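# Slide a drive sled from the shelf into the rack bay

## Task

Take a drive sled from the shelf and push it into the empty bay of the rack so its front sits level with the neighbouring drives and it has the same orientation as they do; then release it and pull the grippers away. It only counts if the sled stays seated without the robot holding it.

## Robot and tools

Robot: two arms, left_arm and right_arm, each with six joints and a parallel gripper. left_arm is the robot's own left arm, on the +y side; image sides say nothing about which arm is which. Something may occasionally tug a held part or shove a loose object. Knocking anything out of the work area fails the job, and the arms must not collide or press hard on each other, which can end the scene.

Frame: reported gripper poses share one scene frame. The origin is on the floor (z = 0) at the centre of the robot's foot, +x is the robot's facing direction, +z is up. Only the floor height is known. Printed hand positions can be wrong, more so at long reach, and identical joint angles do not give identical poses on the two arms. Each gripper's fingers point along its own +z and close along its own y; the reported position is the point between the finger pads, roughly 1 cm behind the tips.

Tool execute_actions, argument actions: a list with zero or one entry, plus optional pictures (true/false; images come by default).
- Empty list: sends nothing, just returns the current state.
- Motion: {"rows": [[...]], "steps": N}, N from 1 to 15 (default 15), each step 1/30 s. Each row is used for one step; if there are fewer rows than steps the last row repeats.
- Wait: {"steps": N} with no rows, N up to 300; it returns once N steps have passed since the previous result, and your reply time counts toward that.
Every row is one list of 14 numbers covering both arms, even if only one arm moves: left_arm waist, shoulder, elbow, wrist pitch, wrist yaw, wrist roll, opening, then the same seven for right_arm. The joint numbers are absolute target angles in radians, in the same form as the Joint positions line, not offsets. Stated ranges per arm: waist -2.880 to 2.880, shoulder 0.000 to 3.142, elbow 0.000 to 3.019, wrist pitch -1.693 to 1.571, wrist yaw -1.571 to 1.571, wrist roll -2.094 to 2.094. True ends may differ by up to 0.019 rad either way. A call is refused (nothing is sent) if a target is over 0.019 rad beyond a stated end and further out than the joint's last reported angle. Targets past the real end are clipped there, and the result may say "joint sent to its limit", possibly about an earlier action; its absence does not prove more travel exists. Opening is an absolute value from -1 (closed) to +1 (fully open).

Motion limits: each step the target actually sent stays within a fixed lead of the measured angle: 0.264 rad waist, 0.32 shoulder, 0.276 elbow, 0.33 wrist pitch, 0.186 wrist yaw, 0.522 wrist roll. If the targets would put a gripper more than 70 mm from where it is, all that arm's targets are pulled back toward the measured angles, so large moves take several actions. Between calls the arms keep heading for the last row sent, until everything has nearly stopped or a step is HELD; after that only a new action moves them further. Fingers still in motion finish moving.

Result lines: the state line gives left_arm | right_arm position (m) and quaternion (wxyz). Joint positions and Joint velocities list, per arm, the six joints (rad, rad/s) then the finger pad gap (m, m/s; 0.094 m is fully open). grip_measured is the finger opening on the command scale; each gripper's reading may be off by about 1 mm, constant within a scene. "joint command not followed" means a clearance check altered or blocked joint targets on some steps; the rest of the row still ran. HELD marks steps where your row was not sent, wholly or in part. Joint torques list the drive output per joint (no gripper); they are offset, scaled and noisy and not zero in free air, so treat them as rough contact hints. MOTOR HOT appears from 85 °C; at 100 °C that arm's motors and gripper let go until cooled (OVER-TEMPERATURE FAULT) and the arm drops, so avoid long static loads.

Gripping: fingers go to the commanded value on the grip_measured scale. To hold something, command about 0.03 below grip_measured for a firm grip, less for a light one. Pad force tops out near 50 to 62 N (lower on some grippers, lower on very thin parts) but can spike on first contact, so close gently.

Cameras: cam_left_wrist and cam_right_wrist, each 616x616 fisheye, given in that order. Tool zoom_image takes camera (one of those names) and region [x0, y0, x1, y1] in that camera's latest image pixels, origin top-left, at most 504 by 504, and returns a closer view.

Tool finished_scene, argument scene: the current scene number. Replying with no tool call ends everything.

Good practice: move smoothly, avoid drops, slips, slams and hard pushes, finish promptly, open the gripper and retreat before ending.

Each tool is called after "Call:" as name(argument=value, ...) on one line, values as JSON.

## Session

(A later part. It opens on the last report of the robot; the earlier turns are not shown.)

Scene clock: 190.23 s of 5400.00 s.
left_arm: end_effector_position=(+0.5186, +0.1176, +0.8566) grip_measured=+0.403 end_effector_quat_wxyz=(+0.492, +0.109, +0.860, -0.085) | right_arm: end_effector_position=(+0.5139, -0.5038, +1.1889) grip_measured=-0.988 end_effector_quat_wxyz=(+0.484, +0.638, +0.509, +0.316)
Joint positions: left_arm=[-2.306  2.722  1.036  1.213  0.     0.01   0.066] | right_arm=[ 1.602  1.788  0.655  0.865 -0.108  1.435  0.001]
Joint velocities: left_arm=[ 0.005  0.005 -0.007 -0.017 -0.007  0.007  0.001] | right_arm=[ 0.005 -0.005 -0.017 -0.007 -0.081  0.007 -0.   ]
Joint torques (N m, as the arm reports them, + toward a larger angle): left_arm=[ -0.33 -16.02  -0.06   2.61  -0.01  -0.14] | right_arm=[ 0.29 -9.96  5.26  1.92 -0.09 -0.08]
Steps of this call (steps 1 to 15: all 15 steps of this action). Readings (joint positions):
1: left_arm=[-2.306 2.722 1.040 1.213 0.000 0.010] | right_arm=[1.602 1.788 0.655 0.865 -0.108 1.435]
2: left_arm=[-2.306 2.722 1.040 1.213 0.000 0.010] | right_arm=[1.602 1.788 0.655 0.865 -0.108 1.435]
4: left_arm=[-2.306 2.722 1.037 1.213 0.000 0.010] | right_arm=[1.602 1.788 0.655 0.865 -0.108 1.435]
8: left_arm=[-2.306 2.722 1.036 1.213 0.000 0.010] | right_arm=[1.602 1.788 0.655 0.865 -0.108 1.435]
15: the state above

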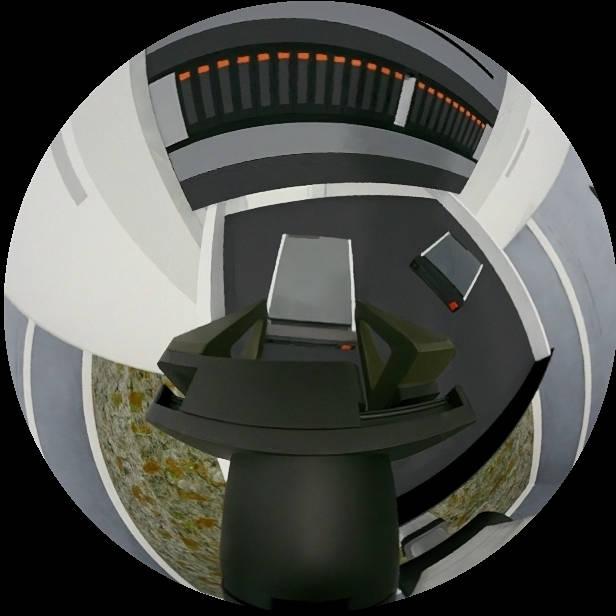

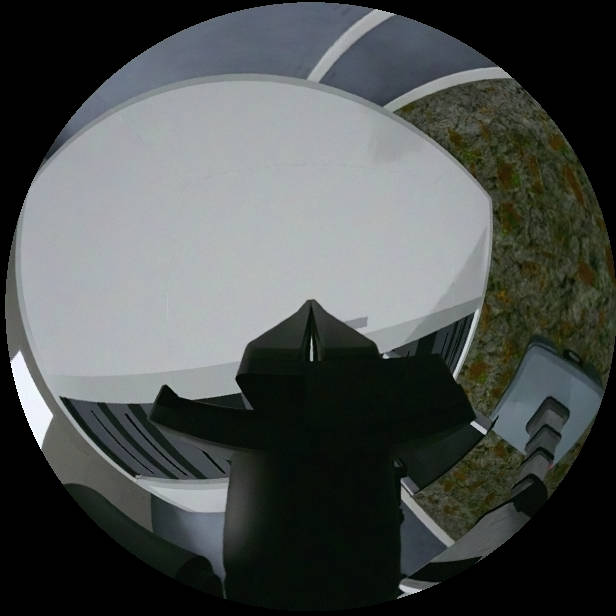

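Call:
execute_actions(actions=[{"rows":[[-2.30,2.725,1.03,1.225,0,0,0.3,1.6,1.8,0.66,0.87,-0.109,1.435,-1]],"steps":12}])

Scene clock: 193.27 s of 5400.00 s.
left_arm: end_effector_position=(+0.5186, +0.1176, +0.8566) grip_measured=+0.303 end_effector_quat_wxyz=(+0.492, +0.109, +0.860, -0.085) | right_arm: end_effector_position=(+0.5139, -0.5038, +1.1889) grip_measured=-0.988 end_effector_quat_wxyz=(+0.484, +0.638, +0.509, +0.316)
Joint positions: left_arm=[-2.306  2.722  1.036  1.213  0.     0.01   0.061] | right_arm=[ 1.602  1.788  0.655  0.865 -0.108  1.435  0.001]
Joint velocities: left_arm=[-0.005 -0.005  0.007 -0.007  0.066 -0.081 -0.001] | right_arm=[ 0.005 -0.005  0.002 -0.017  0.007 -0.007 -0.001]
Joint torques (N m, as the arm reports them, + toward a larger angle): left_arm=[ -0.37 -16.08  -0.05   2.6   -0.01  -0.14] | right_arm=[ 0.46 -9.87  5.22  2.03 -0.09 -0.08]
Steps of this call (steps 1 to 15: the robot went on to your last target; steps 16 to 79: nothing new was sent; steps 80 to 91: all 12 steps of this action). Readings (joint positions):
80: left_arm=[-2.306 2.722 1.036 1.213 0.000 0.010] | right_arm=[1.602 1.788 0.655 0.865 -0.108 1.435]
81: left_arm=[-2.306 2.722 1.036 1.213 0.000 0.010] | right_arm=[1.602 1.788 0.655 0.865 -0.108 1.435]
83: left_arm=[-2.306 2.722 1.036 1.213 0.000 0.010] | right_arm=[1.602 1.788 0.655 0.865 -0.108 1.435]
87: left_arm=[-2.306 2.722 1.036 1.213 0.000 0.010] | right_arm=[1.602 1.788 0.655 0.865 -0.108 1.435]
91: the state above

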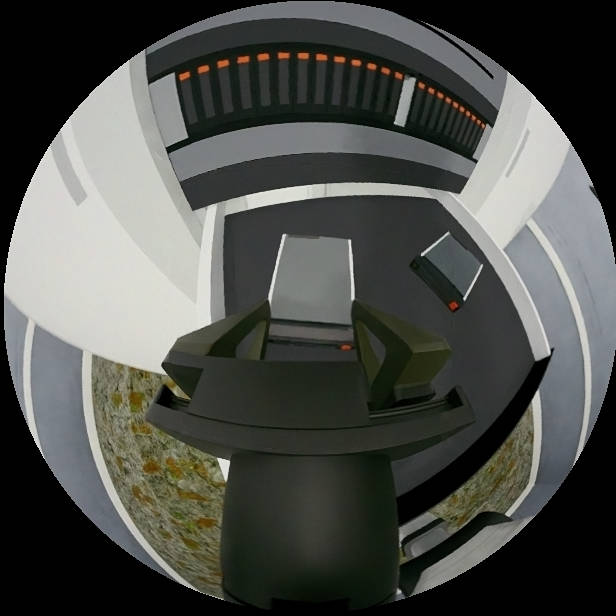

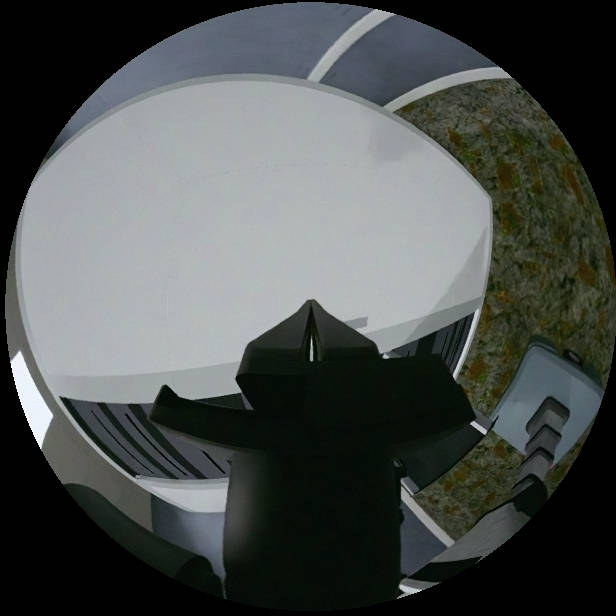

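Call:
execute_actions(actions=[{"rows":[[-2.30,2.725,1.03,1.225,0,0,0.15,1.6,1.8,0.66,0.87,-0.109,1.435,-1]],"steps":15}])

Scene clock: 196.93 s of 5400.00 s.
left_arm: end_effector_position=(+0.5186, +0.1176, +0.8566) grip_measured=+0.153 end_effector_quat_wxyz=(+0.492, +0.109, +0.860, -0.085) | right_arm: end_effector_position=(+0.5139, -0.5038, +1.1889) grip_measured=-0.988 end_effector_quat_wxyz=(+0.484, +0.638, +0.509, +0.316)
Joint positions: left_arm=[-2.306  2.722  1.036  1.213  0.     0.01   0.054] | right_arm=[ 1.602  1.788  0.655  0.865 -0.108  1.435  0.001]
Joint velocities: left_arm=[-0.005 -0.005 -0.002 -0.002 -0.007 -0.007 -0.   ] | right_arm=[-0.015 -0.015 -0.002  0.002 -0.007  0.022  0.001]
Joint torques (N m, as the arm reports them, + toward a larger angle): left_arm=[ -0.35 -16.14  -0.08   2.6    0.    -0.15] | right_arm=[ 0.26 -9.95  5.29  2.03 -0.08 -0.07]
Steps of this call (steps 1 to 15: the robot went on to your last target; steps 16 to 90: nothing new was sent; then 0.17 s passed at rest; steps 91 to 105: all 15 steps of this action). Readings (joint positions):
91: left_arm=[-2.306 2.722 1.036 1.213 0.000 0.010] | right_arm=[1.602 1.788 0.655 0.865 -0.108 1.435]
92: left_arm=[-2.306 2.722 1.036 1.213 0.000 0.010] | right_arm=[1.602 1.788 0.655 0.865 -0.108 1.435]
94: left_arm=[-2.306 2.722 1.036 1.213 0.000 0.010] | right_arm=[1.602 1.788 0.655 0.865 -0.108 1.435]
98: left_arm=[-2.306 2.722 1.036 1.213 0.000 0.010] | right_arm=[1.602 1.788 0.655 0.865 -0.108 1.435]
105: the state above

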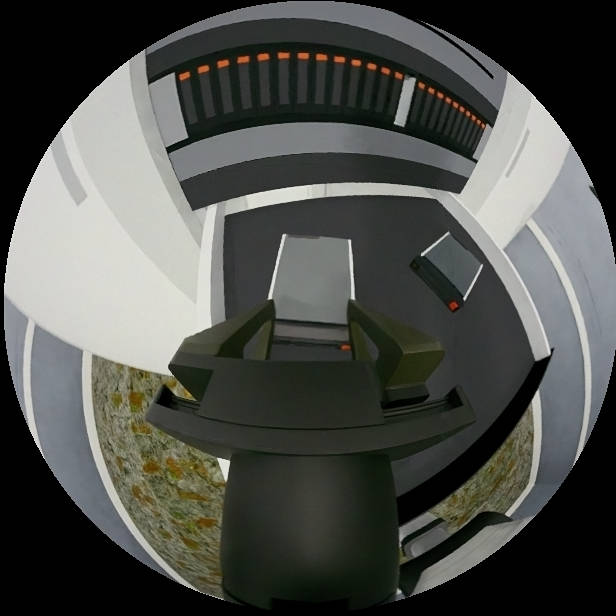

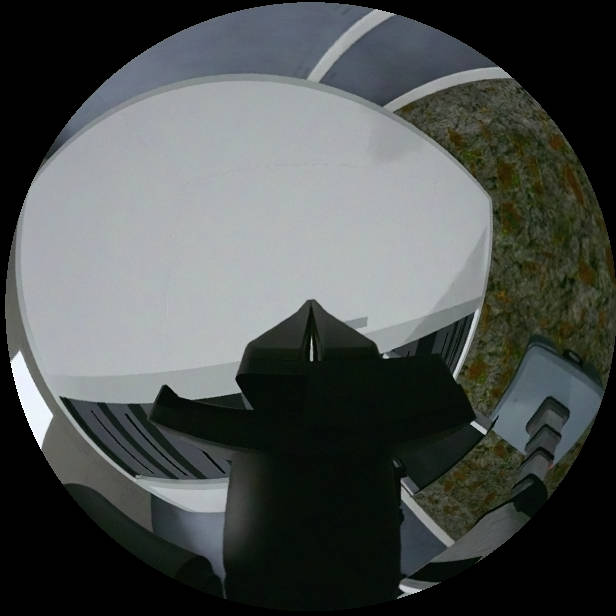

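Call:
execute_actions(actions=[{"rows":[[-2.30,2.725,1.03,1.225,0,0,1,1.6,1.8,0.66,0.87,-0.109,1.435,-1],[-2.30,2.725,1.03,1.225,0,0,1,1.6,1.8,0.66,0.87,-0.109,1.435,-1],[-2.30,2.725,1.03,1.225,0,0,1,1.6,1.8,0.66,0.87,-0.109,1.435,-1],[-2.30,2.725,1.03,1.225,0,0,1,1.6,1.8,0.66,0.87,-0.109,1.435,-1],[-2.30,2.725,1.03,1.225,0,0,1,1.6,1.8,0.66,0.87,-0.109,1.435,-1],[-2.30,2.725,1.03,1.225,0,0,1,1.6,1.8,0.66,0.87,-0.109,1.435,-1],[-2.30,2.745,1.04,1.2,0,0,1,1.6,1.8,0.66,0.87,-0.109,1.435,-1],[-2.30,2.745,1.04,1.2,0,0,1,1.6,1.8,0.66,0.87,-0.109,1.435,-1],[-2.30,2.76,1.04,1.17,0,0,1,1.6,1.8,0.66,0.87,-0.109,1.435,-1]],"steps":15}], pictures=false)

Call:
execute_actions(actions=[{"steps":12}])

Scene clock: 211.93 s of 5400.00 s.
left_arm: end_effector_position=(+0.5177, +0.1175, +0.8553) grip_measured=+1.000 end_effector_quat_wxyz=(+0.490, +0.114, +0.860, -0.083) | right_arm: end_effector_position=(+0.5139, -0.5038, +1.1889) grip_measured=-0.988 end_effector_quat_wxyz=(+0.484, +0.638, +0.509, +0.316)
Joint positions: left_arm=[-2.306  2.722  1.036  1.208  0.001  0.022  0.094] | right_arm=[ 1.602  1.788  0.655  0.865 -0.108  1.435  0.001]
Joint velocities: left_arm=[-0.005  0.005  0.002 -0.012 -0.007  0.007  0.   ] | right_arm=[-0.005 -0.005  0.002 -0.012 -0.007 -0.037  0.001]
Joint torques (N m, as the arm reports them, + toward a larger angle): left_arm=[ -0.5  -13.16   0.61   0.32  -0.03  -0.28] | right_arm=[ 0.56 -9.9   5.26  1.95 -0.08 -0.07]
Steps of this call (steps 1 to 15: the robot went on to your last target; steps 16 to 90: nothing new was sent; then 11.50 s passed at rest; steps 91 to 105: all 15 steps of this action). Readings (joint positions):
91: left_arm=[-2.306 2.722 1.036 1.213 0.000 0.010] | right_arm=[1.602 1.788 0.655 0.865 -0.108 1.435]
92: left_arm=[-2.306 2.722 1.036 1.213 0.000 0.010] | right_arm=[1.602 1.788 0.655 0.865 -0.108 1.435]
94: left_arm=[-2.306 2.722 1.036 1.214 0.001 0.010] | right_arm=[1.602 1.788 0.655 0.865 -0.108 1.435]
98: left_arm=[-2.306 2.722 1.036 1.215 0.001 0.010] | right_arm=[1.602 1.788 0.655 0.865 -0.108 1.435]
105: the state above

Scene clock: 212.33 s of 5400.00 s.
left_arm: end_effector_position=(+0.5176, +0.1173, +0.8552) grip_measured=+1.000 end_effector_quat_wxyz=(+0.490, +0.115, +0.860, -0.082) | right_arm: end_effector_position=(+0.5139, -0.5038, +1.1889) grip_measured=-0.988 end_effector_quat_wxyz=(+0.484, +0.638, +0.509, +0.316)
Joint positions: left_arm=[-2.307  2.722  1.036  1.207  0.001  0.024  0.094] | right_arm=[ 1.602  1.788  0.655  0.865 -0.108  1.435  0.001]
Joint velocities: left_arm=[-0.005  0.005  0.002  0.007 -0.007  0.022  0.   ] | right_arm=[-0.005  0.005  0.007  0.012 -0.007 -0.037  0.   ]
Joint torques (N m, as the arm reports them, + toward a larger angle): left_arm=[ -0.37 -13.23   0.61   0.38  -0.03  -0.3 ] | right_arm=[  0.4  -10.05   5.28   2.03  -0.08  -0.06]
Steps of this call (steps 1 to 12: the robot went on to your last target). Readings (joint positions):
1: left_arm=[-2.306 2.722 1.036 1.207 0.001 0.022] | right_arm=[1.602 1.788 0.655 0.865 -0.108 1.435]
2: left_arm=[-2.307 2.722 1.036 1.207 0.001 0.023] | right_arm=[1.602 1.788 0.655 0.865 -0.108 1.435]
4: left_arm=[-2.307 2.722 1.036 1.207 0.001 0.023] | right_arm=[1.602 1.788 0.655 0.865 -0.108 1.435]
8: left_arm=[-2.307 2.722 1.036 1.207 0.001 0.024] | right_arm=[1.602 1.788 0.655 0.865 -0.108 1.435]
12: the state above

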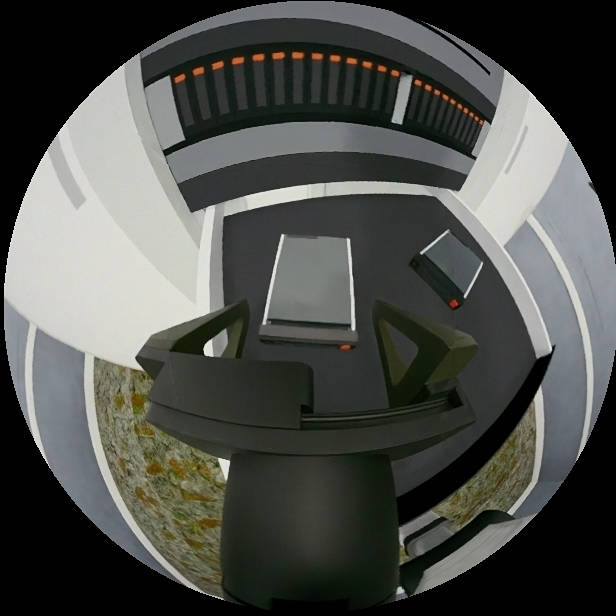

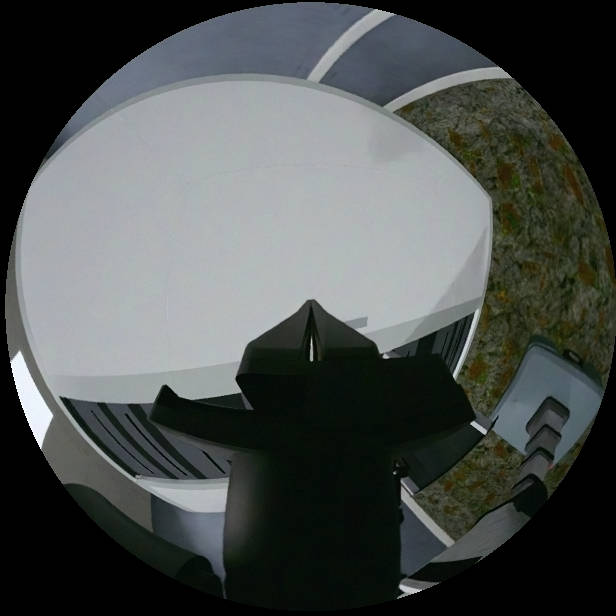

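Call:
execute_actions(actions=[{"rows":[[-2.30,2.62,1.06,1.0,0,0,1,1.6,1.8,0.66,0.87,-0.109,1.435,-1],[-2.30,2.62,1.06,1.0,0,0,1,1.6,1.8,0.66,0.87,-0.109,1.435,-1],[-2.30,2.62,1.06,1.0,0,0,1,1.6,1.8,0.66,0.87,-0.109,1.435,-1],[-2.30,2.62,1.06,1.0,0,0,1,1.6,1.8,0.66,0.87,-0.109,1.435,-1],[-2.30,2.53,1.08,0.8,0,0,1,1.6,1.8,0.66,0.87,-0.109,1.435,-1],[-2.30,2.53,1.08,0.8,0,0,1,1.6,1.8,0.66,0.87,-0.109,1.435,-1],[-2.30,2.53,1.08,0.8,0,0,1,1.6,1.8,0.66,0.87,-0.109,1.435,-1],[-2.30,2.53,1.08,0.8,0,0,1,1.6,1.8,0.66,0.87,-0.109,1.435,-1],[-2.30,2.47,1.1,0.55,0,0,1,1.6,1.8,0.66,0.87,-0.109,1.435,-1]],"steps":15}], pictures=false)

Call:
execute_actions(actions=[{"rows":[[-2.30,2.5,1.105,0.55,0,0,1,1.6,1.8,0.66,0.87,-0.109,1.435,-1]],"steps":15}])

Scene clock: 227.97 s of 5400.00 s.
left_arm: end_effector_position=(+0.5575, +0.1079, +0.8900) grip_measured=+1.000 end_effector_quat_wxyz=(+0.349, +0.124, +0.927, -0.068) | right_arm: end_effector_position=(+0.5139, -0.5038, +1.1889) grip_measured=-0.988 end_effector_quat_wxyz=(+0.484, +0.638, +0.509, +0.316)
Joint positions: left_arm=[-2.307  2.461  1.093  0.575 -0.     0.015  0.094] | right_arm=[ 1.602  1.788  0.655  0.865 -0.108  1.435  0.001]
Joint velocities: left_arm=[-0.005 -0.073  0.032 -0.11  -0.022 -0.037  0.   ] | right_arm=[ 0.015 -0.005  0.007  0.007  0.007 -0.081 -0.001]
Joint torques (N m, as the arm reports them, + toward a larger angle): left_arm=[ -0.33 -16.78   2.7    1.07   0.    -0.17] | right_arm=[  0.41 -10.07   5.29   2.01  -0.09  -0.07]
Steps of this call (steps 1 to 15: the robot went on to your last target; steps 16 to 90: nothing new was sent; then 12.13 s passed at rest; steps 91 to 105: all 15 steps of this action). Readings (joint positions):
91: left_arm=[-2.307 2.710 1.037 1.175 0.000 0.034] | right_arm=[1.602 1.788 0.655 0.865 -0.108 1.435]
92: left_arm=[-2.308 2.689 1.037 1.115 -0.000 0.031] | right_arm=[1.602 1.788 0.655 0.865 -0.108 1.435]
94: left_arm=[-2.307 2.654 1.046 1.045 -0.000 0.025] | right_arm=[1.602 1.788 0.655 0.865 -0.108 1.435]
98: left_arm=[-2.307 2.566 1.062 0.845 -0.000 0.018] | right_arm=[1.602 1.788 0.655 0.865 -0.108 1.435]
105: the state above

Scene clock: 228.47 s of 5400.00 s.
left_arm: end_effector_position=(+0.5392, +0.1117, +0.8650) grip_measured=+1.000 end_effector_quat_wxyz=(+0.323, +0.126, +0.936, -0.065) | right_arm: end_effector_position=(+0.5139, -0.5038, +1.1889) grip_measured=-0.988 end_effector_quat_wxyz=(+0.484, +0.638, +0.509, +0.316)
Joint positions: left_arm=[-2.307  2.502  1.095  0.559 -0.     0.013  0.094] | right_arm=[ 1.602  1.788  0.655  0.865 -0.108  1.435  0.001]
Joint velocities: left_arm=[ 0.005  0.005  0.002 -0.027 -0.081 -0.022  0.   ] | right_arm=[-0.015 -0.005  0.022  0.002  0.007 -0.022 -0.   ]
Joint torques (N m, as the arm reports them, + toward a larger angle): left_arm=[ -0.39 -18.7    2.56   1.27   0.02  -0.18] | right_arm=[  0.41 -10.03   5.28   1.99  -0.09  -0.08]
Steps of this call (steps 1 to 15: all 15 steps of this action). Readings (joint positions):
1: left_arm=[-2.307 2.461 1.095 0.572 -0.000 0.014] | right_arm=[1.602 1.788 0.655 0.865 -0.108 1.435]
2: left_arm=[-2.307 2.463 1.095 0.570 -0.000 0.014] | right_arm=[1.602 1.788 0.655 0.865 -0.108 1.435]
4: left_arm=[-2.307 2.472 1.095 0.566 -0.000 0.014] | right_arm=[1.602 1.788 0.655 0.865 -0.108 1.435]
8: left_arm=[-2.307 2.495 1.095 0.561 -0.000 0.013] | right_arm=[1.602 1.788 0.655 0.865 -0.108 1.435]
15: the state above

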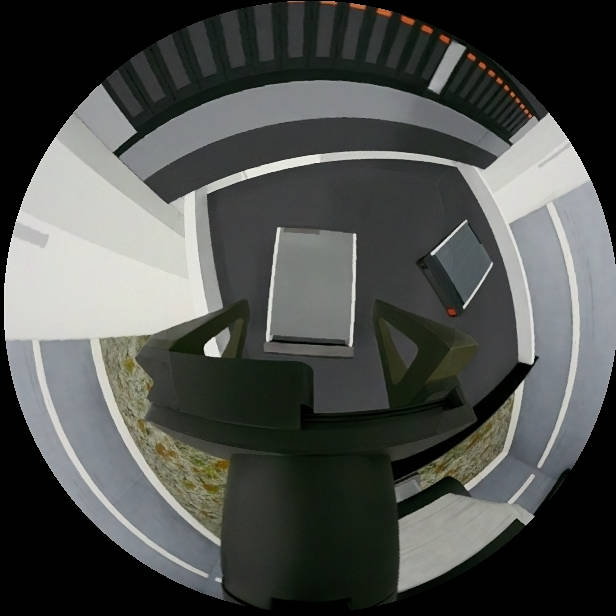

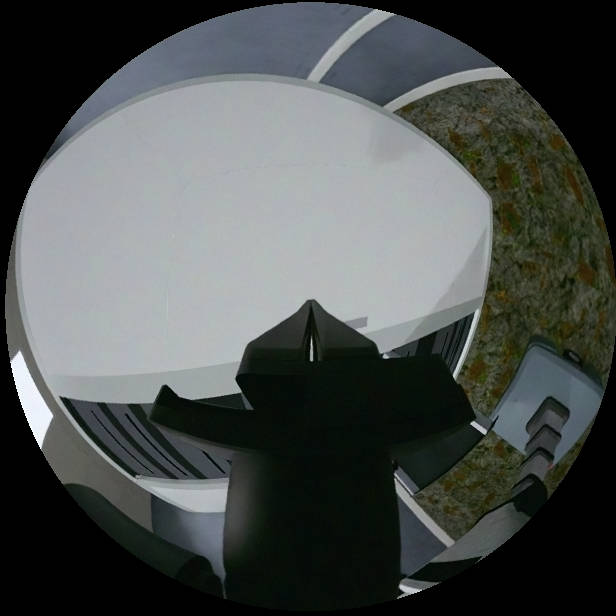

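Call:
execute_actions(actions=[{"rows":[[-2.30,2.53,1.105,0.55,0,0,1,1.6,1.8,0.66,0.87,-0.109,1.435,-1],[-2.30,2.53,1.105,0.55,0,0,1,1.6,1.8,0.66,0.87,-0.109,1.435,-1],[-2.30,2.53,1.105,0.55,0,0,1,1.6,1.8,0.66,0.87,-0.109,1.435,-1],[-2.30,2.53,1.105,0.55,0,0,1,1.6,1.8,0.66,0.87,-0.109,1.435,-1],[-2.30,2.56,1.115,0.57,0,0,1,1.6,1.8,0.66,0.87,-0.109,1.435,-1]],"steps":15}])

Scene clock: 234.37 s of 5400.00 s.
left_arm: end_effector_position=(+0.5187, +0.1155, +0.8359) grip_measured=+1.000 end_effector_quat_wxyz=(+0.300, +0.128, +0.943, -0.062) | right_arm: end_effector_position=(+0.5139, -0.5038, +1.1889) grip_measured=-0.988 end_effector_quat_wxyz=(+0.484, +0.638, +0.509, +0.316)
Joint positions: left_arm=[-2.308  2.559  1.101  0.561  0.     0.015  0.094] | right_arm=[ 1.602  1.788  0.655  0.865 -0.108  1.435  0.001]
Joint velocities: left_arm=[-0.005 -0.005  0.012  0.007 -0.095 -0.037  0.   ] | right_arm=[ 0.015  0.005 -0.002 -0.012 -0.037 -0.081 -0.001]
Joint torques (N m, as the arm reports them, + toward a larger angle): left_arm=[ -0.53 -17.44   2.39   2.16  -0.01  -0.18] | right_arm=[ 0.4  -9.99  5.33  1.99 -0.09 -0.08]
Steps of this call (steps 1 to 15: the robot went on to your last target; steps 16 to 90: nothing new was sent; then 2.40 s passed at rest; steps 91 to 105: all 15 steps of this action). Readings (joint positions):
91: left_arm=[-2.307 2.503 1.095 0.559 -0.000 0.013] | right_arm=[1.602 1.788 0.655 0.865 -0.108 1.435]
92: left_arm=[-2.307 2.505 1.095 0.559 -0.000 0.013] | right_arm=[1.602 1.788 0.655 0.865 -0.108 1.435]
94: left_arm=[-2.307 2.511 1.095 0.559 -0.000 0.013] | right_arm=[1.602 1.788 0.655 0.865 -0.108 1.435]
98: left_arm=[-2.307 2.539 1.100 0.559 -0.000 0.013] | right_arm=[1.602 1.788 0.655 0.865 -0.108 1.435]
105: the state above

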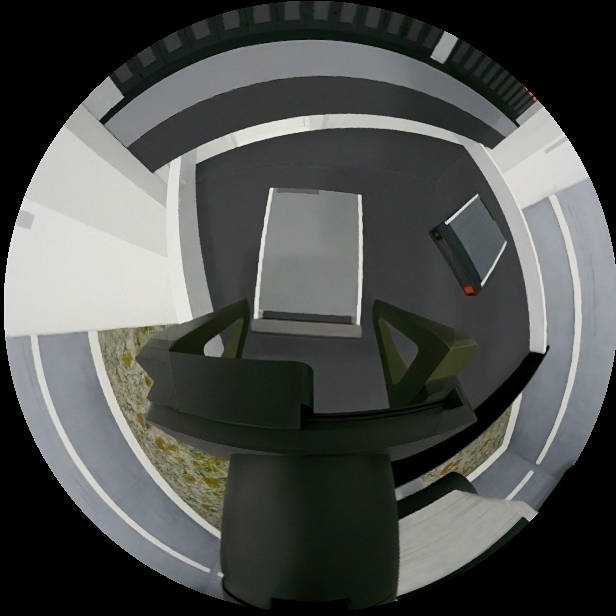

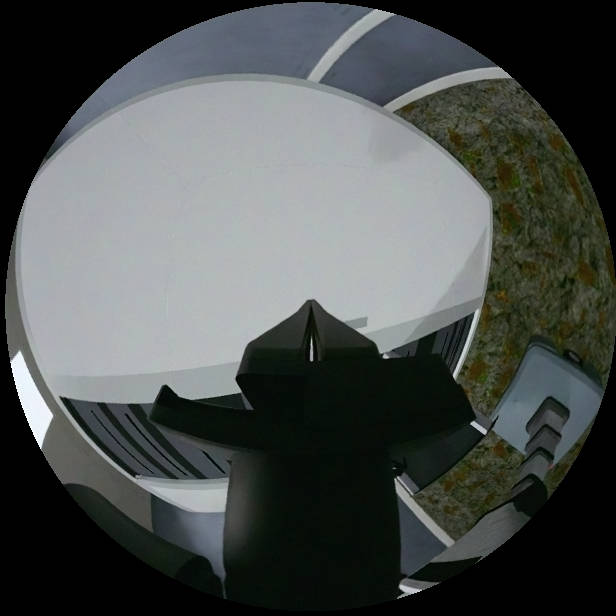

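Call:
execute_actions(actions=[{"rows":[[-2.30,2.565,1.14,0.55,0,0,1,1.6,1.8,0.66,0.87,-0.109,1.435,-1],[-2.30,2.565,1.14,0.55,0,0,1,1.6,1.8,0.66,0.87,-0.109,1.435,-1],[-2.30,2.565,1.14,0.55,0,0,1,1.6,1.8,0.66,0.87,-0.109,1.435,-1],[-2.30,2.58,1.165,0.53,0,0,1,1.6,1.8,0.66,0.87,-0.109,1.435,-1]],"steps":15}])

Scene clock: 241.57 s of 5400.00 s.
left_arm: end_effector_position=(+0.5380, +0.1101, +0.8355) grip_measured=+1.000 end_effector_quat_wxyz=(+0.309, +0.127, +0.940, -0.063) | right_arm: end_effector_position=(+0.5139, -0.5038, +1.1889) grip_measured=-0.988 end_effector_quat_wxyz=(+0.484, +0.638, +0.509, +0.316)
Joint positions: left_arm=[-2.308  2.571  1.152  0.542  0.     0.013  0.094] | right_arm=[ 1.602  1.788  0.655  0.865 -0.108  1.435  0.001]
Joint velocities: left_arm=[-0.015 -0.005 -0.027 -0.012 -0.051  0.007  0.   ] | right_arm=[-0.015 -0.005  0.007 -0.002 -0.022 -0.022 -0.001]
Joint torques (N m, as the arm reports them, + toward a larger angle): left_arm=[ -0.11 -17.5    2.76   1.14   0.    -0.18] | right_arm=[ 0.34 -9.94  5.26  2.03 -0.1  -0.07]
Steps of this call (steps 1 to 15: the robot went on to your last target; steps 16 to 90: nothing new was sent; then 3.70 s passed at rest; steps 91 to 105: all 15 steps of this action). Readings (joint positions):
91: left_arm=[-2.308 2.559 1.103 0.561 0.000 0.014] | right_arm=[1.602 1.788 0.655 0.865 -0.108 1.435]
92: left_arm=[-2.308 2.560 1.107 0.560 0.000 0.014] | right_arm=[1.602 1.788 0.655 0.865 -0.108 1.435]
94: left_arm=[-2.308 2.561 1.117 0.556 0.000 0.014] | right_arm=[1.602 1.788 0.655 0.865 -0.108 1.435]
98: left_arm=[-2.308 2.569 1.149 0.544 0.000 0.013] | right_arm=[1.602 1.788 0.655 0.865 -0.108 1.435]
105: the state above

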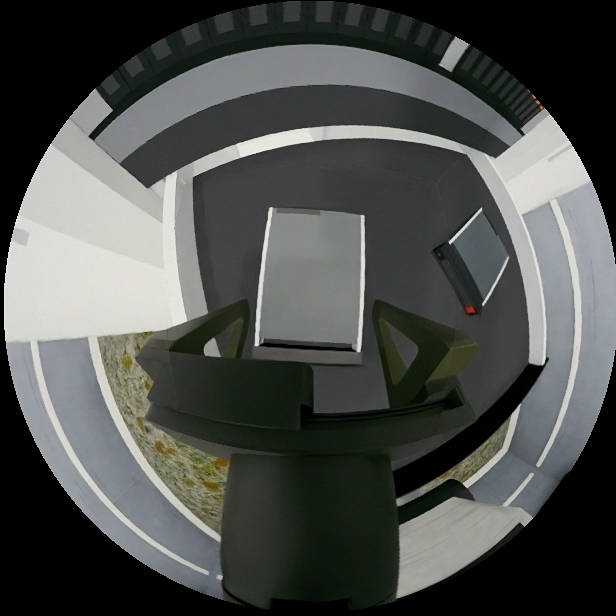

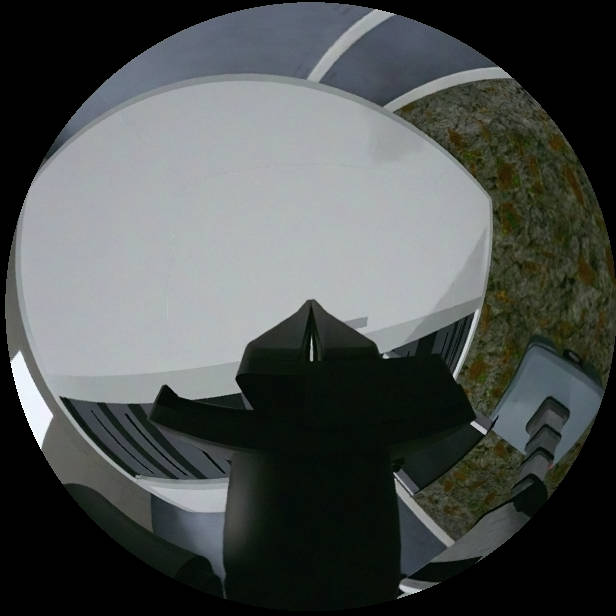

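Call:
execute_actions(actions=[{"rows":[[-2.30,2.61,1.175,0.55,0,0,1,1.6,1.8,0.66,0.87,-0.109,1.435,-1]],"steps":15}], pictures=false)

Call:
execute_actions(actions=[{"rows":[[-2.30,2.61,1.175,0.55,0,0,0.85,1.6,1.8,0.66,0.87,-0.109,1.435,-1],[-2.30,2.61,1.175,0.55,0,0,0.75,1.6,1.8,0.66,0.87,-0.109,1.435,-1],[-2.30,2.61,1.175,0.55,0,0,0.75,1.6,1.8,0.66,0.87,-0.109,1.435,-1],[-2.30,2.61,1.175,0.55,0,0,0.65,1.6,1.8,0.66,0.87,-0.109,1.435,-1],[-2.30,2.61,1.175,0.55,0,0,0.65,1.6,1.8,0.66,0.87,-0.109,1.435,-1],[-2.30,2.61,1.175,0.55,0,0,0.55,1.6,1.8,0.66,0.87,-0.109,1.435,-1]],"steps":15}])

Scene clock: 249.03 s of 5400.00 s.
left_arm: end_effector_position=(+0.5378, +0.1103, +0.8324) grip_measured=+1.000 end_effector_quat_wxyz=(+0.309, +0.127, +0.940, -0.062) | right_arm: end_effector_position=(+0.5139, -0.5038, +1.1889) grip_measured=-0.988 end_effector_quat_wxyz=(+0.484, +0.638, +0.509, +0.316)
Joint positions: left_arm=[-2.308  2.579  1.157  0.545 -0.001  0.014  0.094] | right_arm=[ 1.602  1.788  0.655  0.865 -0.108  1.435  0.001]
Joint velocities: left_arm=[-0.015  0.005 -0.012  0.002  0.022 -0.022  0.   ] | right_arm=[ 0.005 -0.005  0.002 -0.002 -0.007 -0.022 -0.   ]
Joint torques (N m, as the arm reports them, + toward a larger angle): left_arm=[ -0.34 -15.6    3.12   1.91   0.08  -0.18] | right_arm=[ 0.41 -9.99  5.23  2.01 -0.09 -0.06]
Steps of this call (steps 1 to 15: the robot went on to your last target; steps 16 to 90: nothing new was sent; then 3.97 s passed at rest; steps 91 to 105: all 15 steps of this action). Readings (joint positions):
91: left_arm=[-2.308 2.573 1.153 0.541 0.000 0.013] | right_arm=[1.602 1.788 0.655 0.865 -0.108 1.435]
92: left_arm=[-2.308 2.577 1.155 0.541 0.000 0.013] | right_arm=[1.602 1.788 0.655 0.865 -0.108 1.435]
94: left_arm=[-2.308 2.579 1.156 0.545 -0.001 0.014] | right_arm=[1.602 1.788 0.655 0.865 -0.108 1.435]
98: left_arm=[-2.308 2.579 1.157 0.545 -0.001 0.014] | right_arm=[1.602 1.788 0.655 0.865 -0.108 1.435]
105: the state above

Scene clock: 249.53 s of 5400.00 s.
left_arm: end_effector_position=(+0.5398, +0.1126, +0.8320) grip_measured=+0.588 end_effector_quat_wxyz=(+0.310, +0.125, +0.941, -0.060) | right_arm: end_effector_position=(+0.5139, -0.5038, +1.1889) grip_measured=-0.988 end_effector_quat_wxyz=(+0.484, +0.638, +0.509, +0.316)
Joint positions: left_arm=[-2.304  2.581  1.16   0.545 -0.005  0.014  0.075] | right_arm=[ 1.602  1.788  0.655  0.865 -0.108  1.435  0.001]
Joint velocities: left_arm=[-0.005  0.005  0.002 -0.012 -0.007 -0.007  0.   ] | right_arm=[-0.005  0.005 -0.007 -0.017 -0.037 -0.007 -0.   ]
Joint torques (N m, as the arm reports them, + toward a larger angle): left_arm=[ -0.67 -15.83   2.84   1.89   0.22  -0.19] | right_arm=[ 0.34 -9.96  5.3   1.99 -0.08 -0.08]
Steps of this call (steps 1 to 15: all 15 steps of this action). Readings (joint positions):
1: left_arm=[-2.308 2.579 1.157 0.545 -0.003 0.014] | right_arm=[1.602 1.788 0.655 0.865 -0.108 1.435]
2: left_arm=[-2.306 2.580 1.158 0.545 -0.004 0.014] | right_arm=[1.602 1.788 0.655 0.865 -0.108 1.435]
4: left_arm=[-2.305 2.580 1.159 0.545 -0.004 0.014] | right_arm=[1.602 1.788 0.655 0.865 -0.108 1.435]
8: left_arm=[-2.304 2.581 1.160 0.545 -0.005 0.014] | right_arm=[1.602 1.788 0.655 0.865 -0.108 1.435]
15: the state above

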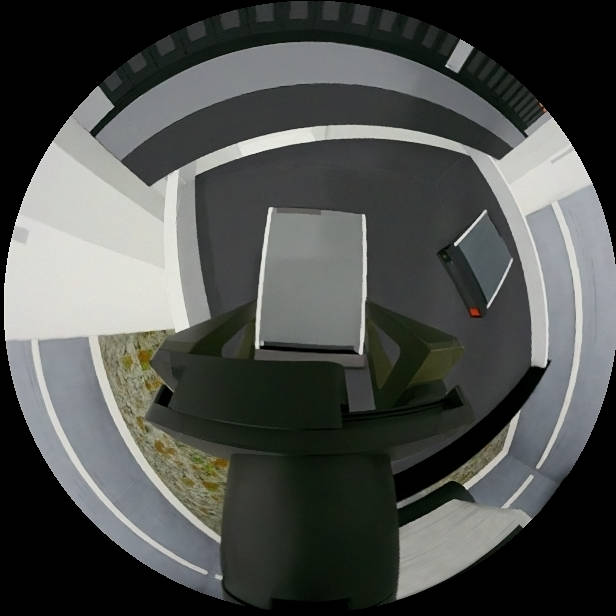

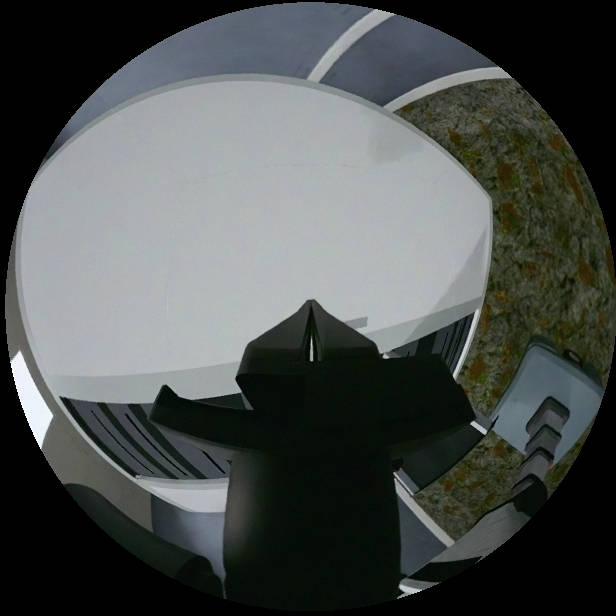

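Call:
execute_actions(actions=[{"rows":[[-2.30,2.55,1.16,0.545,0,0,0.55,1.6,1.8,0.66,0.87,-0.109,1.435,-1],[-2.30,2.55,1.16,0.545,0,0,0.55,1.6,1.8,0.66,0.87,-0.109,1.435,-1],[-2.30,2.55,1.16,0.545,0,0,0.55,1.6,1.8,0.66,0.87,-0.109,1.435,-1],[-2.30,2.5,1.14,0.56,0,0,0.55,1.6,1.8,0.66,0.87,-0.109,1.435,-1],[-2.30,2.5,1.14,0.56,0,0,0.55,1.6,1.8,0.66,0.87,-0.109,1.435,-1],[-2.30,2.5,1.14,0.56,0,0,0.55,1.6,1.8,0.66,0.87,-0.109,1.435,-1],[-2.30,2.44,1.1,0.6,0,0,0.55,1.6,1.8,0.66,0.87,-0.109,1.435,-1],[-2.30,2.44,1.1,0.6,0,0,0.55,1.6,1.8,0.66,0.87,-0.109,1.435,-1],[-2.30,2.44,1.1,0.6,0,0,0.55,1.6,1.8,0.66,0.87,-0.109,1.435,-1],[-2.30,2.38,1.05,0.65,0,0,0.55,1.6,1.8,0.66,0.87,-0.109,1.435,-1],[-2.30,2.38,1.05,0.65,0,0,0.55,1.6,1.8,0.66,0.87,-0.109,1.435,-1],[-2.30,2.38,1.05,0.65,0,0,0.55,1.6,1.8,0.66,0.87,-0.109,1.435,-1],[-2.30,2.33,1.0,0.7,0,0,0.55,1.6,1.8,0.66,0.87,-0.109,1.435,-1]],"steps":15}], pictures=false)

Call:
execute_actions(actions=[{"rows":[[-2.30,2.33,0.95,0.85,0,0,0.55,1.6,1.8,0.66,0.87,-0.109,1.435,-1],[-2.30,2.33,0.95,0.85,0,0,0.55,1.6,1.8,0.66,0.87,-0.109,1.435,-1],[-2.30,2.33,0.95,0.85,0,0,0.55,1.6,1.8,0.66,0.87,-0.109,1.435,-1],[-2.30,2.33,0.95,0.85,0,0,0.55,1.6,1.8,0.66,0.87,-0.109,1.435,-1],[-2.30,2.35,0.92,1.0,0,0,0.55,1.6,1.8,0.66,0.87,-0.109,1.435,-1],[-2.30,2.35,0.92,1.0,0,0,0.55,1.6,1.8,0.66,0.87,-0.109,1.435,-1],[-2.30,2.35,0.92,1.0,0,0,0.55,1.6,1.8,0.66,0.87,-0.109,1.435,-1],[-2.30,2.35,0.92,1.0,0,0,0.55,1.6,1.8,0.66,0.87,-0.109,1.435,-1],[-2.30,2.37,0.9,1.2,0,0,0.55,1.6,1.8,0.66,0.87,-0.109,1.435,-1]],"steps":15}])

Scene clock: 284.17 s of 5400.00 s.
left_arm: end_effector_position=(+0.5607, +0.1118, +0.9351) grip_measured=+0.588 end_effector_quat_wxyz=(+0.389, +0.118, +0.911, -0.071) | right_arm: end_effector_position=(+0.5139, -0.5038, +1.1889) grip_measured=-0.988 end_effector_quat_wxyz=(+0.484, +0.638, +0.509, +0.316)
Joint positions: left_arm=[-2.304  2.373  1.012  0.656 -0.003  0.013  0.075] | right_arm=[ 1.602  1.788  0.655  0.865 -0.108  1.435  0.001]
Joint velocities: left_arm=[-0.005 -0.689 -0.349  0.315 -0.007  0.022  0.   ] | right_arm=[ 0.015  0.005 -0.012  0.012  0.007 -0.037  0.   ]
Joint torques (N m, as the arm reports them, + toward a larger angle): left_arm=[ -0.59 -17.73   2.97   2.78   0.16  -0.17] | right_arm=[ 0.34 -9.88  5.22  2.   -0.08 -0.07]
Steps of this call (steps 1 to 15: the robot went on to your last target; steps 16 to 90: nothing new was sent; then 31.13 s passed at rest; steps 91 to 105: all 15 steps of this action). Readings (joint positions):
91: left_arm=[-2.304 2.579 1.160 0.545 -0.004 0.013] | right_arm=[1.602 1.788 0.655 0.865 -0.108 1.435]
92: left_arm=[-2.304 2.578 1.160 0.545 -0.004 0.013] | right_arm=[1.602 1.788 0.655 0.865 -0.108 1.435]
94: left_arm=[-2.304 2.575 1.157 0.545 -0.003 0.013] | right_arm=[1.602 1.788 0.655 0.865 -0.108 1.435]
98: left_arm=[-2.304 2.532 1.117 0.557 -0.003 0.013] | right_arm=[1.602 1.788 0.655 0.865 -0.108 1.435]
105: the state above

Scene clock: 284.67 s of 5400.00 s.
left_arm: end_effector_position=(+0.5686, +0.1133, +1.0098) grip_measured=+0.588 end_effector_quat_wxyz=(+0.558, +0.101, +0.819, -0.090) | right_arm: end_effector_position=(+0.5139, -0.5038, +1.1889) grip_measured=-0.988 end_effector_quat_wxyz=(+0.484, +0.638, +0.509, +0.316)
Joint positions: left_arm=[-2.304  2.377  0.899  1.162 -0.003  0.013  0.075] | right_arm=[ 1.602  1.788  0.655  0.865 -0.108  1.435  0.001]
Joint velocities: left_arm=[-0.005  0.044 -0.017  0.076 -0.037 -0.037 -0.001] | right_arm=[ 0.015  0.015 -0.012  0.007  0.022  0.007 -0.   ]
Joint torques (N m, as the arm reports them, + toward a larger angle): left_arm=[ -0.69 -17.51   1.94   3.59   0.14  -0.18] | right_arm=[ 0.3  -9.93  5.26  2.07 -0.07 -0.07]
Steps of this call (steps 1 to 15: all 15 steps of this action). Readings (joint positions):
1: left_arm=[-2.304 2.355 0.998 0.697 -0.003 0.013] | right_arm=[1.602 1.788 0.655 0.865 -0.108 1.435]
2: left_arm=[-2.304 2.340 0.982 0.751 -0.003 0.013] | right_arm=[1.602 1.788 0.655 0.865 -0.108 1.435]
4: left_arm=[-2.304 2.322 0.965 0.807 -0.003 0.013] | right_arm=[1.602 1.788 0.655 0.865 -0.108 1.435]
8: left_arm=[-2.304 2.330 0.931 0.952 -0.003 0.013] | right_arm=[1.602 1.788 0.655 0.865 -0.108 1.435]
15: the state above

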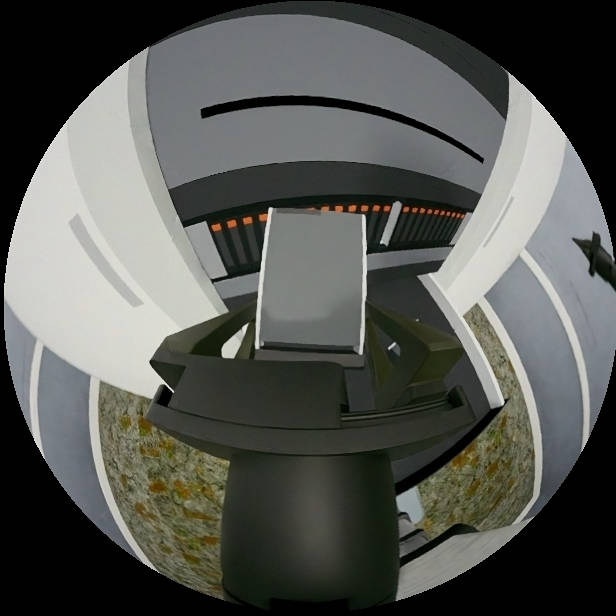

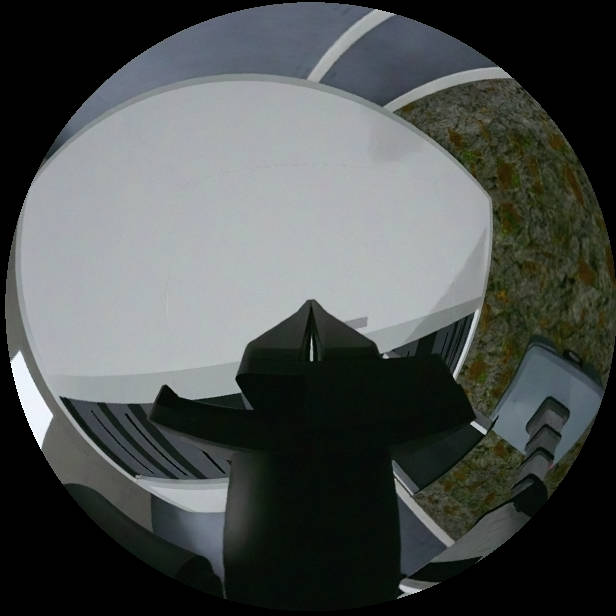

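Call:
execute_actions(actions=[{"rows":[[-2.31,2.4,0.95,1.22,0.1,-0.3,0.55,1.6,1.8,0.66,0.87,-0.109,1.435,-1],[-2.31,2.4,0.95,1.22,0.1,-0.3,0.55,1.6,1.8,0.66,0.87,-0.109,1.435,-1],[-2.31,2.4,0.95,1.22,0.1,-0.3,0.55,1.6,1.8,0.66,0.87,-0.109,1.435,-1],[-2.32,2.45,1.03,1.25,0.2,-0.6,0.55,1.6,1.8,0.66,0.87,-0.109,1.435,-1],[-2.32,2.45,1.03,1.25,0.2,-0.6,0.55,1.6,1.8,0.66,0.87,-0.109,1.435,-1],[-2.32,2.45,1.03,1.25,0.2,-0.6,0.55,1.6,1.8,0.66,0.87,-0.109,1.435,-1],[-2.33,2.5,1.11,1.28,0.3,-0.9,0.55,1.6,1.8,0.66,0.87,-0.109,1.435,-1],[-2.33,2.5,1.11,1.28,0.3,-0.9,0.55,1.6,1.8,0.66,0.87,-0.109,1.435,-1],[-2.33,2.5,1.11,1.28,0.3,-0.9,0.55,1.6,1.8,0.66,0.87,-0.109,1.435,-1],[-2.345,2.56,1.2,1.31,0.45,-1.25,0.55,1.6,1.8,0.66,0.87,-0.109,1.435,-1],[-2.345,2.56,1.2,1.31,0.45,-1.25,0.55,1.6,1.8,0.66,0.87,-0.109,1.435,-1],[-2.345,2.56,1.2,1.31,0.45,-1.25,0.55,1.6,1.8,0.66,0.87,-0.109,1.435,-1],[-2.36,2.62,1.29,1.35,0.6,-1.57,0.55,1.6,1.8,0.66,0.87,-0.109,1.435,-1]],"steps":15}], pictures=false)

Call:
execute_actions(actions=[{"steps":20}])

Scene clock: 305.07 s of 5400.00 s.
left_arm: end_effector_position=(+0.5994, -0.0207, +1.0086) grip_measured=+0.589 end_effector_quat_wxyz=(+0.322, -0.135, +0.713, -0.608) | right_arm: end_effector_position=(+0.5139, -0.5038, +1.1889) grip_measured=-0.988 end_effector_quat_wxyz=(+0.484, +0.638, +0.509, +0.316)
Joint positions: left_arm=[-2.341  2.603  1.248  1.309  0.586 -1.175  0.075] | right_arm=[ 1.602  1.788  0.655  0.865 -0.108  1.435  0.001]
Joint velocities: left_arm=[-0.21   0.464  0.657  0.178  0.344 -2.527  0.001] | right_arm=[ 0.005 -0.005 -0.007 -0.007 -0.051 -0.066 -0.   ]
Joint torques (N m, as the arm reports them, + toward a larger angle): left_arm=[ -1.38 -21.05   2.63   3.47   0.13  -0.02] | right_arm=[  0.51 -10.04   5.27   2.03  -0.09  -0.06]
Steps of this call (steps 1 to 15: the robot went on to your last target; steps 16 to 90: nothing new was sent; then 16.90 s passed at rest; steps 91 to 105: all 15 steps of this action). Readings (joint positions):
91: left_arm=[-2.303 2.380 0.901 1.174 0.046 -0.037] | right_arm=[1.602 1.788 0.655 0.865 -0.108 1.435]
92: left_arm=[-2.303 2.385 0.907 1.181 0.078 -0.088] | right_arm=[1.602 1.788 0.655 0.865 -0.108 1.435]
94: left_arm=[-2.305 2.400 0.929 1.194 0.145 -0.210] | right_arm=[1.602 1.788 0.655 0.865 -0.108 1.435]
98: left_arm=[-2.313 2.467 1.040 1.235 0.278 -0.529] | right_arm=[1.602 1.788 0.655 0.865 -0.108 1.435]
105: the state above

Scene clock: 305.73 s of 5400.00 s.
left_arm: end_effector_position=(+0.5920, -0.0355, +0.9983) grip_measured=+0.589 end_effector_quat_wxyz=(+0.192, -0.255, +0.677, -0.663) | right_arm: end_effector_position=(+0.5139, -0.5038, +1.1889) grip_measured=-0.988 end_effector_quat_wxyz=(+0.484, +0.638, +0.509, +0.316)
Joint positions: left_arm=[-2.362  2.634  1.272  1.321  0.598 -1.555  0.075] | right_arm=[ 1.602  1.788  0.655  0.865 -0.108  1.435  0.001]
Joint velocities: left_arm=[-0.005 -0.005  0.002 -0.012 -0.037 -0.11  -0.001] | right_arm=[-0.015 -0.005  0.002  0.017  0.007  0.007 -0.001]
Joint torques (N m, as the arm reports them, + toward a larger angle): left_arm=[ -0.73 -21.07   3.74   3.37   0.12  -0.07] | right_arm=[ 0.23 -9.88  5.32  2.05 -0.09 -0.07]
Steps of this call (steps 1 to 20: the robot went on to your last target). Readings (joint positions):
1: left_arm=[-2.348 2.616 1.265 1.312 0.592 -1.253] | right_arm=[1.602 1.788 0.655 0.865 -0.108 1.435]
2: left_arm=[-2.353 2.624 1.272 1.314 0.594 -1.315] | right_arm=[1.602 1.788 0.655 0.865 -0.108 1.435]
4: left_arm=[-2.361 2.632 1.272 1.316 0.598 -1.403] | right_arm=[1.602 1.788 0.655 0.865 -0.108 1.435]
8: left_arm=[-2.362 2.634 1.272 1.318 0.598 -1.496] | right_arm=[1.602 1.788 0.655 0.865 -0.108 1.435]
20: the state above

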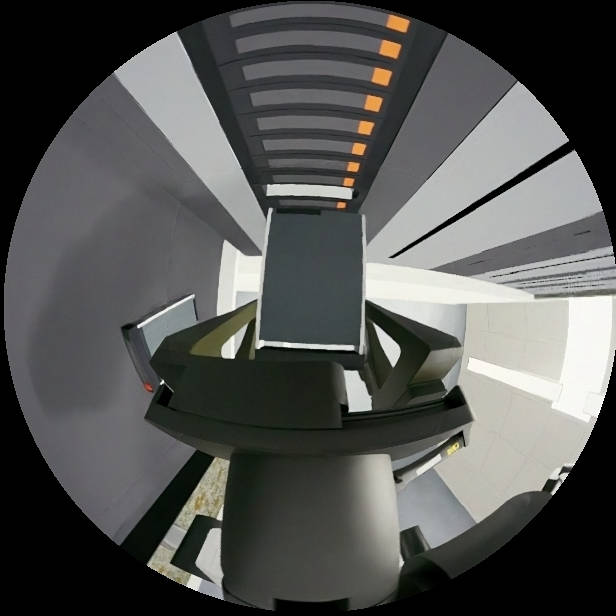

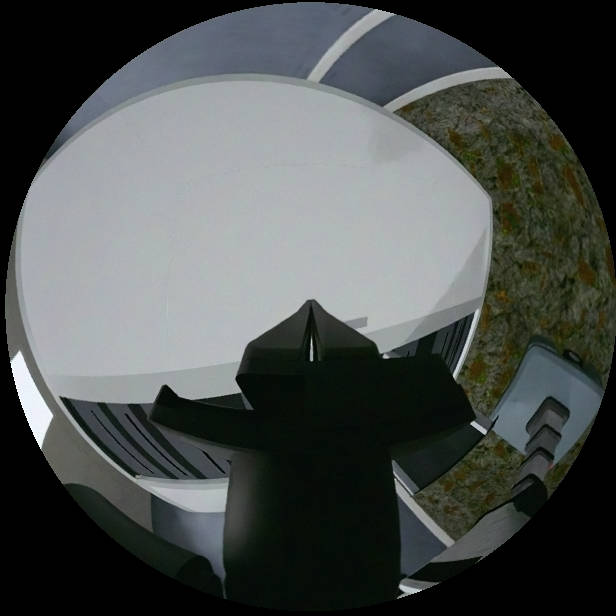

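Call:
execute_actions(actions=[{"rows":[[-2.39,2.63,1.28,1.35,0.57,-1.53,0.55,1.6,1.8,0.66,0.87,-0.109,1.435,-1],[-2.39,2.63,1.28,1.35,0.57,-1.53,0.55,1.6,1.8,0.66,0.87,-0.109,1.435,-1],[-2.39,2.63,1.28,1.35,0.57,-1.53,0.55,1.6,1.8,0.66,0.87,-0.109,1.435,-1],[-2.39,2.63,1.28,1.35,0.57,-1.53,0.55,1.6,1.8,0.66,0.87,-0.109,1.435,-1],[-2.425,2.63,1.275,1.385,0.535,-1.5,0.55,1.6,1.8,0.66,0.87,-0.109,1.435,-1]],"steps":15}], pictures=false)

Call:
execute_actions(actions=[{"steps":12}])

Scene clock: 324.70 s of 5400.00 s.
left_arm: end_effector_position=(+0.5782, -0.0704, +1.0071) grip_measured=+0.589 end_effector_quat_wxyz=(+0.212, -0.231, +0.675, -0.668) | right_arm: end_effector_position=(+0.5139, -0.5038, +1.1889) grip_measured=-0.988 end_effector_quat_wxyz=(+0.484, +0.638, +0.509, +0.316)
Joint positions: left_arm=[-2.43   2.635  1.272  1.355  0.538 -1.519  0.075] | right_arm=[ 1.602  1.788  0.655  0.865 -0.108  1.435  0.001]
Joint velocities: left_arm=[-0.005 -0.005  0.002 -0.002 -0.007  0.051 -0.   ] | right_arm=[ 0.005 -0.015  0.017  0.017 -0.007 -0.066 -0.   ]
Joint torques (N m, as the arm reports them, + toward a larger angle): left_arm=[ -0.99 -20.13   2.79   3.39  -0.12   0.27] | right_arm=[ 0.65 -9.93  5.27  2.01 -0.08 -0.06]
Steps of this call (steps 1 to 30: the robot went on to your last target; steps 31 to 90: nothing new was sent; then 15.47 s passed at rest; steps 91 to 105: all 15 steps of this action). Readings (joint positions):
91: left_arm=[-2.364 2.634 1.272 1.321 0.585 -1.557] | right_arm=[1.602 1.788 0.655 0.865 -0.108 1.435]
92: left_arm=[-2.365 2.634 1.272 1.321 0.576 -1.555] | right_arm=[1.602 1.788 0.655 0.865 -0.108 1.435]
94: left_arm=[-2.370 2.634 1.272 1.321 0.573 -1.551] | right_arm=[1.602 1.788 0.655 0.865 -0.108 1.435]
98: left_arm=[-2.398 2.635 1.272 1.350 0.538 -1.531] | right_arm=[1.602 1.788 0.655 0.865 -0.108 1.435]
105: the state above

Scene clock: 325.10 s of 5400.00 s.
left_arm: end_effector_position=(+0.5784, -0.0701, +1.0071) grip_measured=+0.589 end_effector_quat_wxyz=(+0.213, -0.231, +0.676, -0.667) | right_arm: end_effector_position=(+0.5139, -0.5038, +1.1889) grip_measured=-0.988 end_effector_quat_wxyz=(+0.484, +0.638, +0.509, +0.316)
Joint positions: left_arm=[-2.43   2.635  1.272  1.355  0.537 -1.516  0.075] | right_arm=[ 1.602  1.788  0.655  0.865 -0.108  1.435  0.001]
Joint velocities: left_arm=[-0.005 -0.005 -0.017  0.002 -0.066 -0.037 -0.   ] | right_arm=[ 0.005 -0.005 -0.002  0.002 -0.007 -0.022 -0.   ]
Joint torques (N m, as the arm reports them, + toward a larger angle): left_arm=[ -0.89 -20.3    2.78   3.44  -0.12   0.27] | right_arm=[ 0.36 -9.94  5.23  2.08 -0.09 -0.06]
Steps of this call (steps 1 to 12: the robot went on to your last target). Readings (joint positions):
1: left_arm=[-2.430 2.635 1.272 1.355 0.538 -1.518] | right_arm=[1.602 1.788 0.655 0.865 -0.108 1.435]
2: left_arm=[-2.430 2.635 1.272 1.355 0.537 -1.518] | right_arm=[1.602 1.788 0.655 0.865 -0.108 1.435]
4: left_arm=[-2.430 2.635 1.272 1.355 0.537 -1.517] | right_arm=[1.602 1.788 0.655 0.865 -0.108 1.435]
8: left_arm=[-2.430 2.635 1.272 1.355 0.537 -1.516] | right_arm=[1.602 1.788 0.655 0.865 -0.108 1.435]
12: the state above

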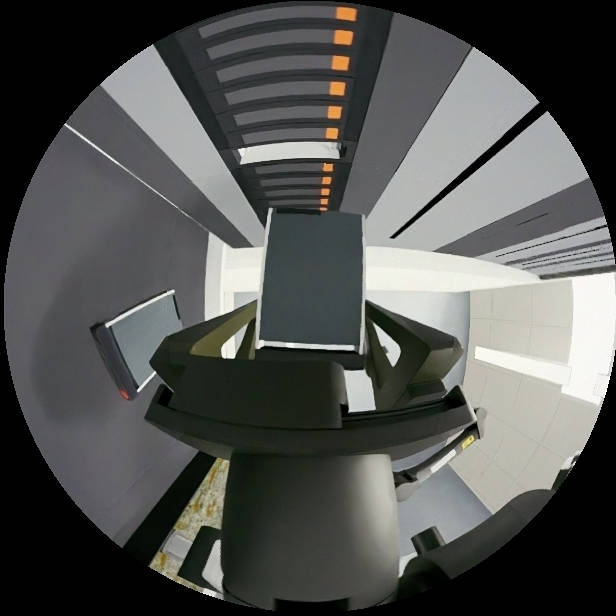

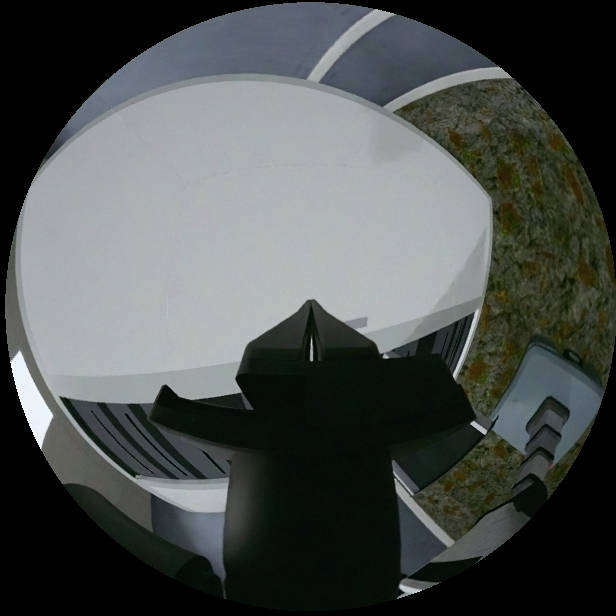

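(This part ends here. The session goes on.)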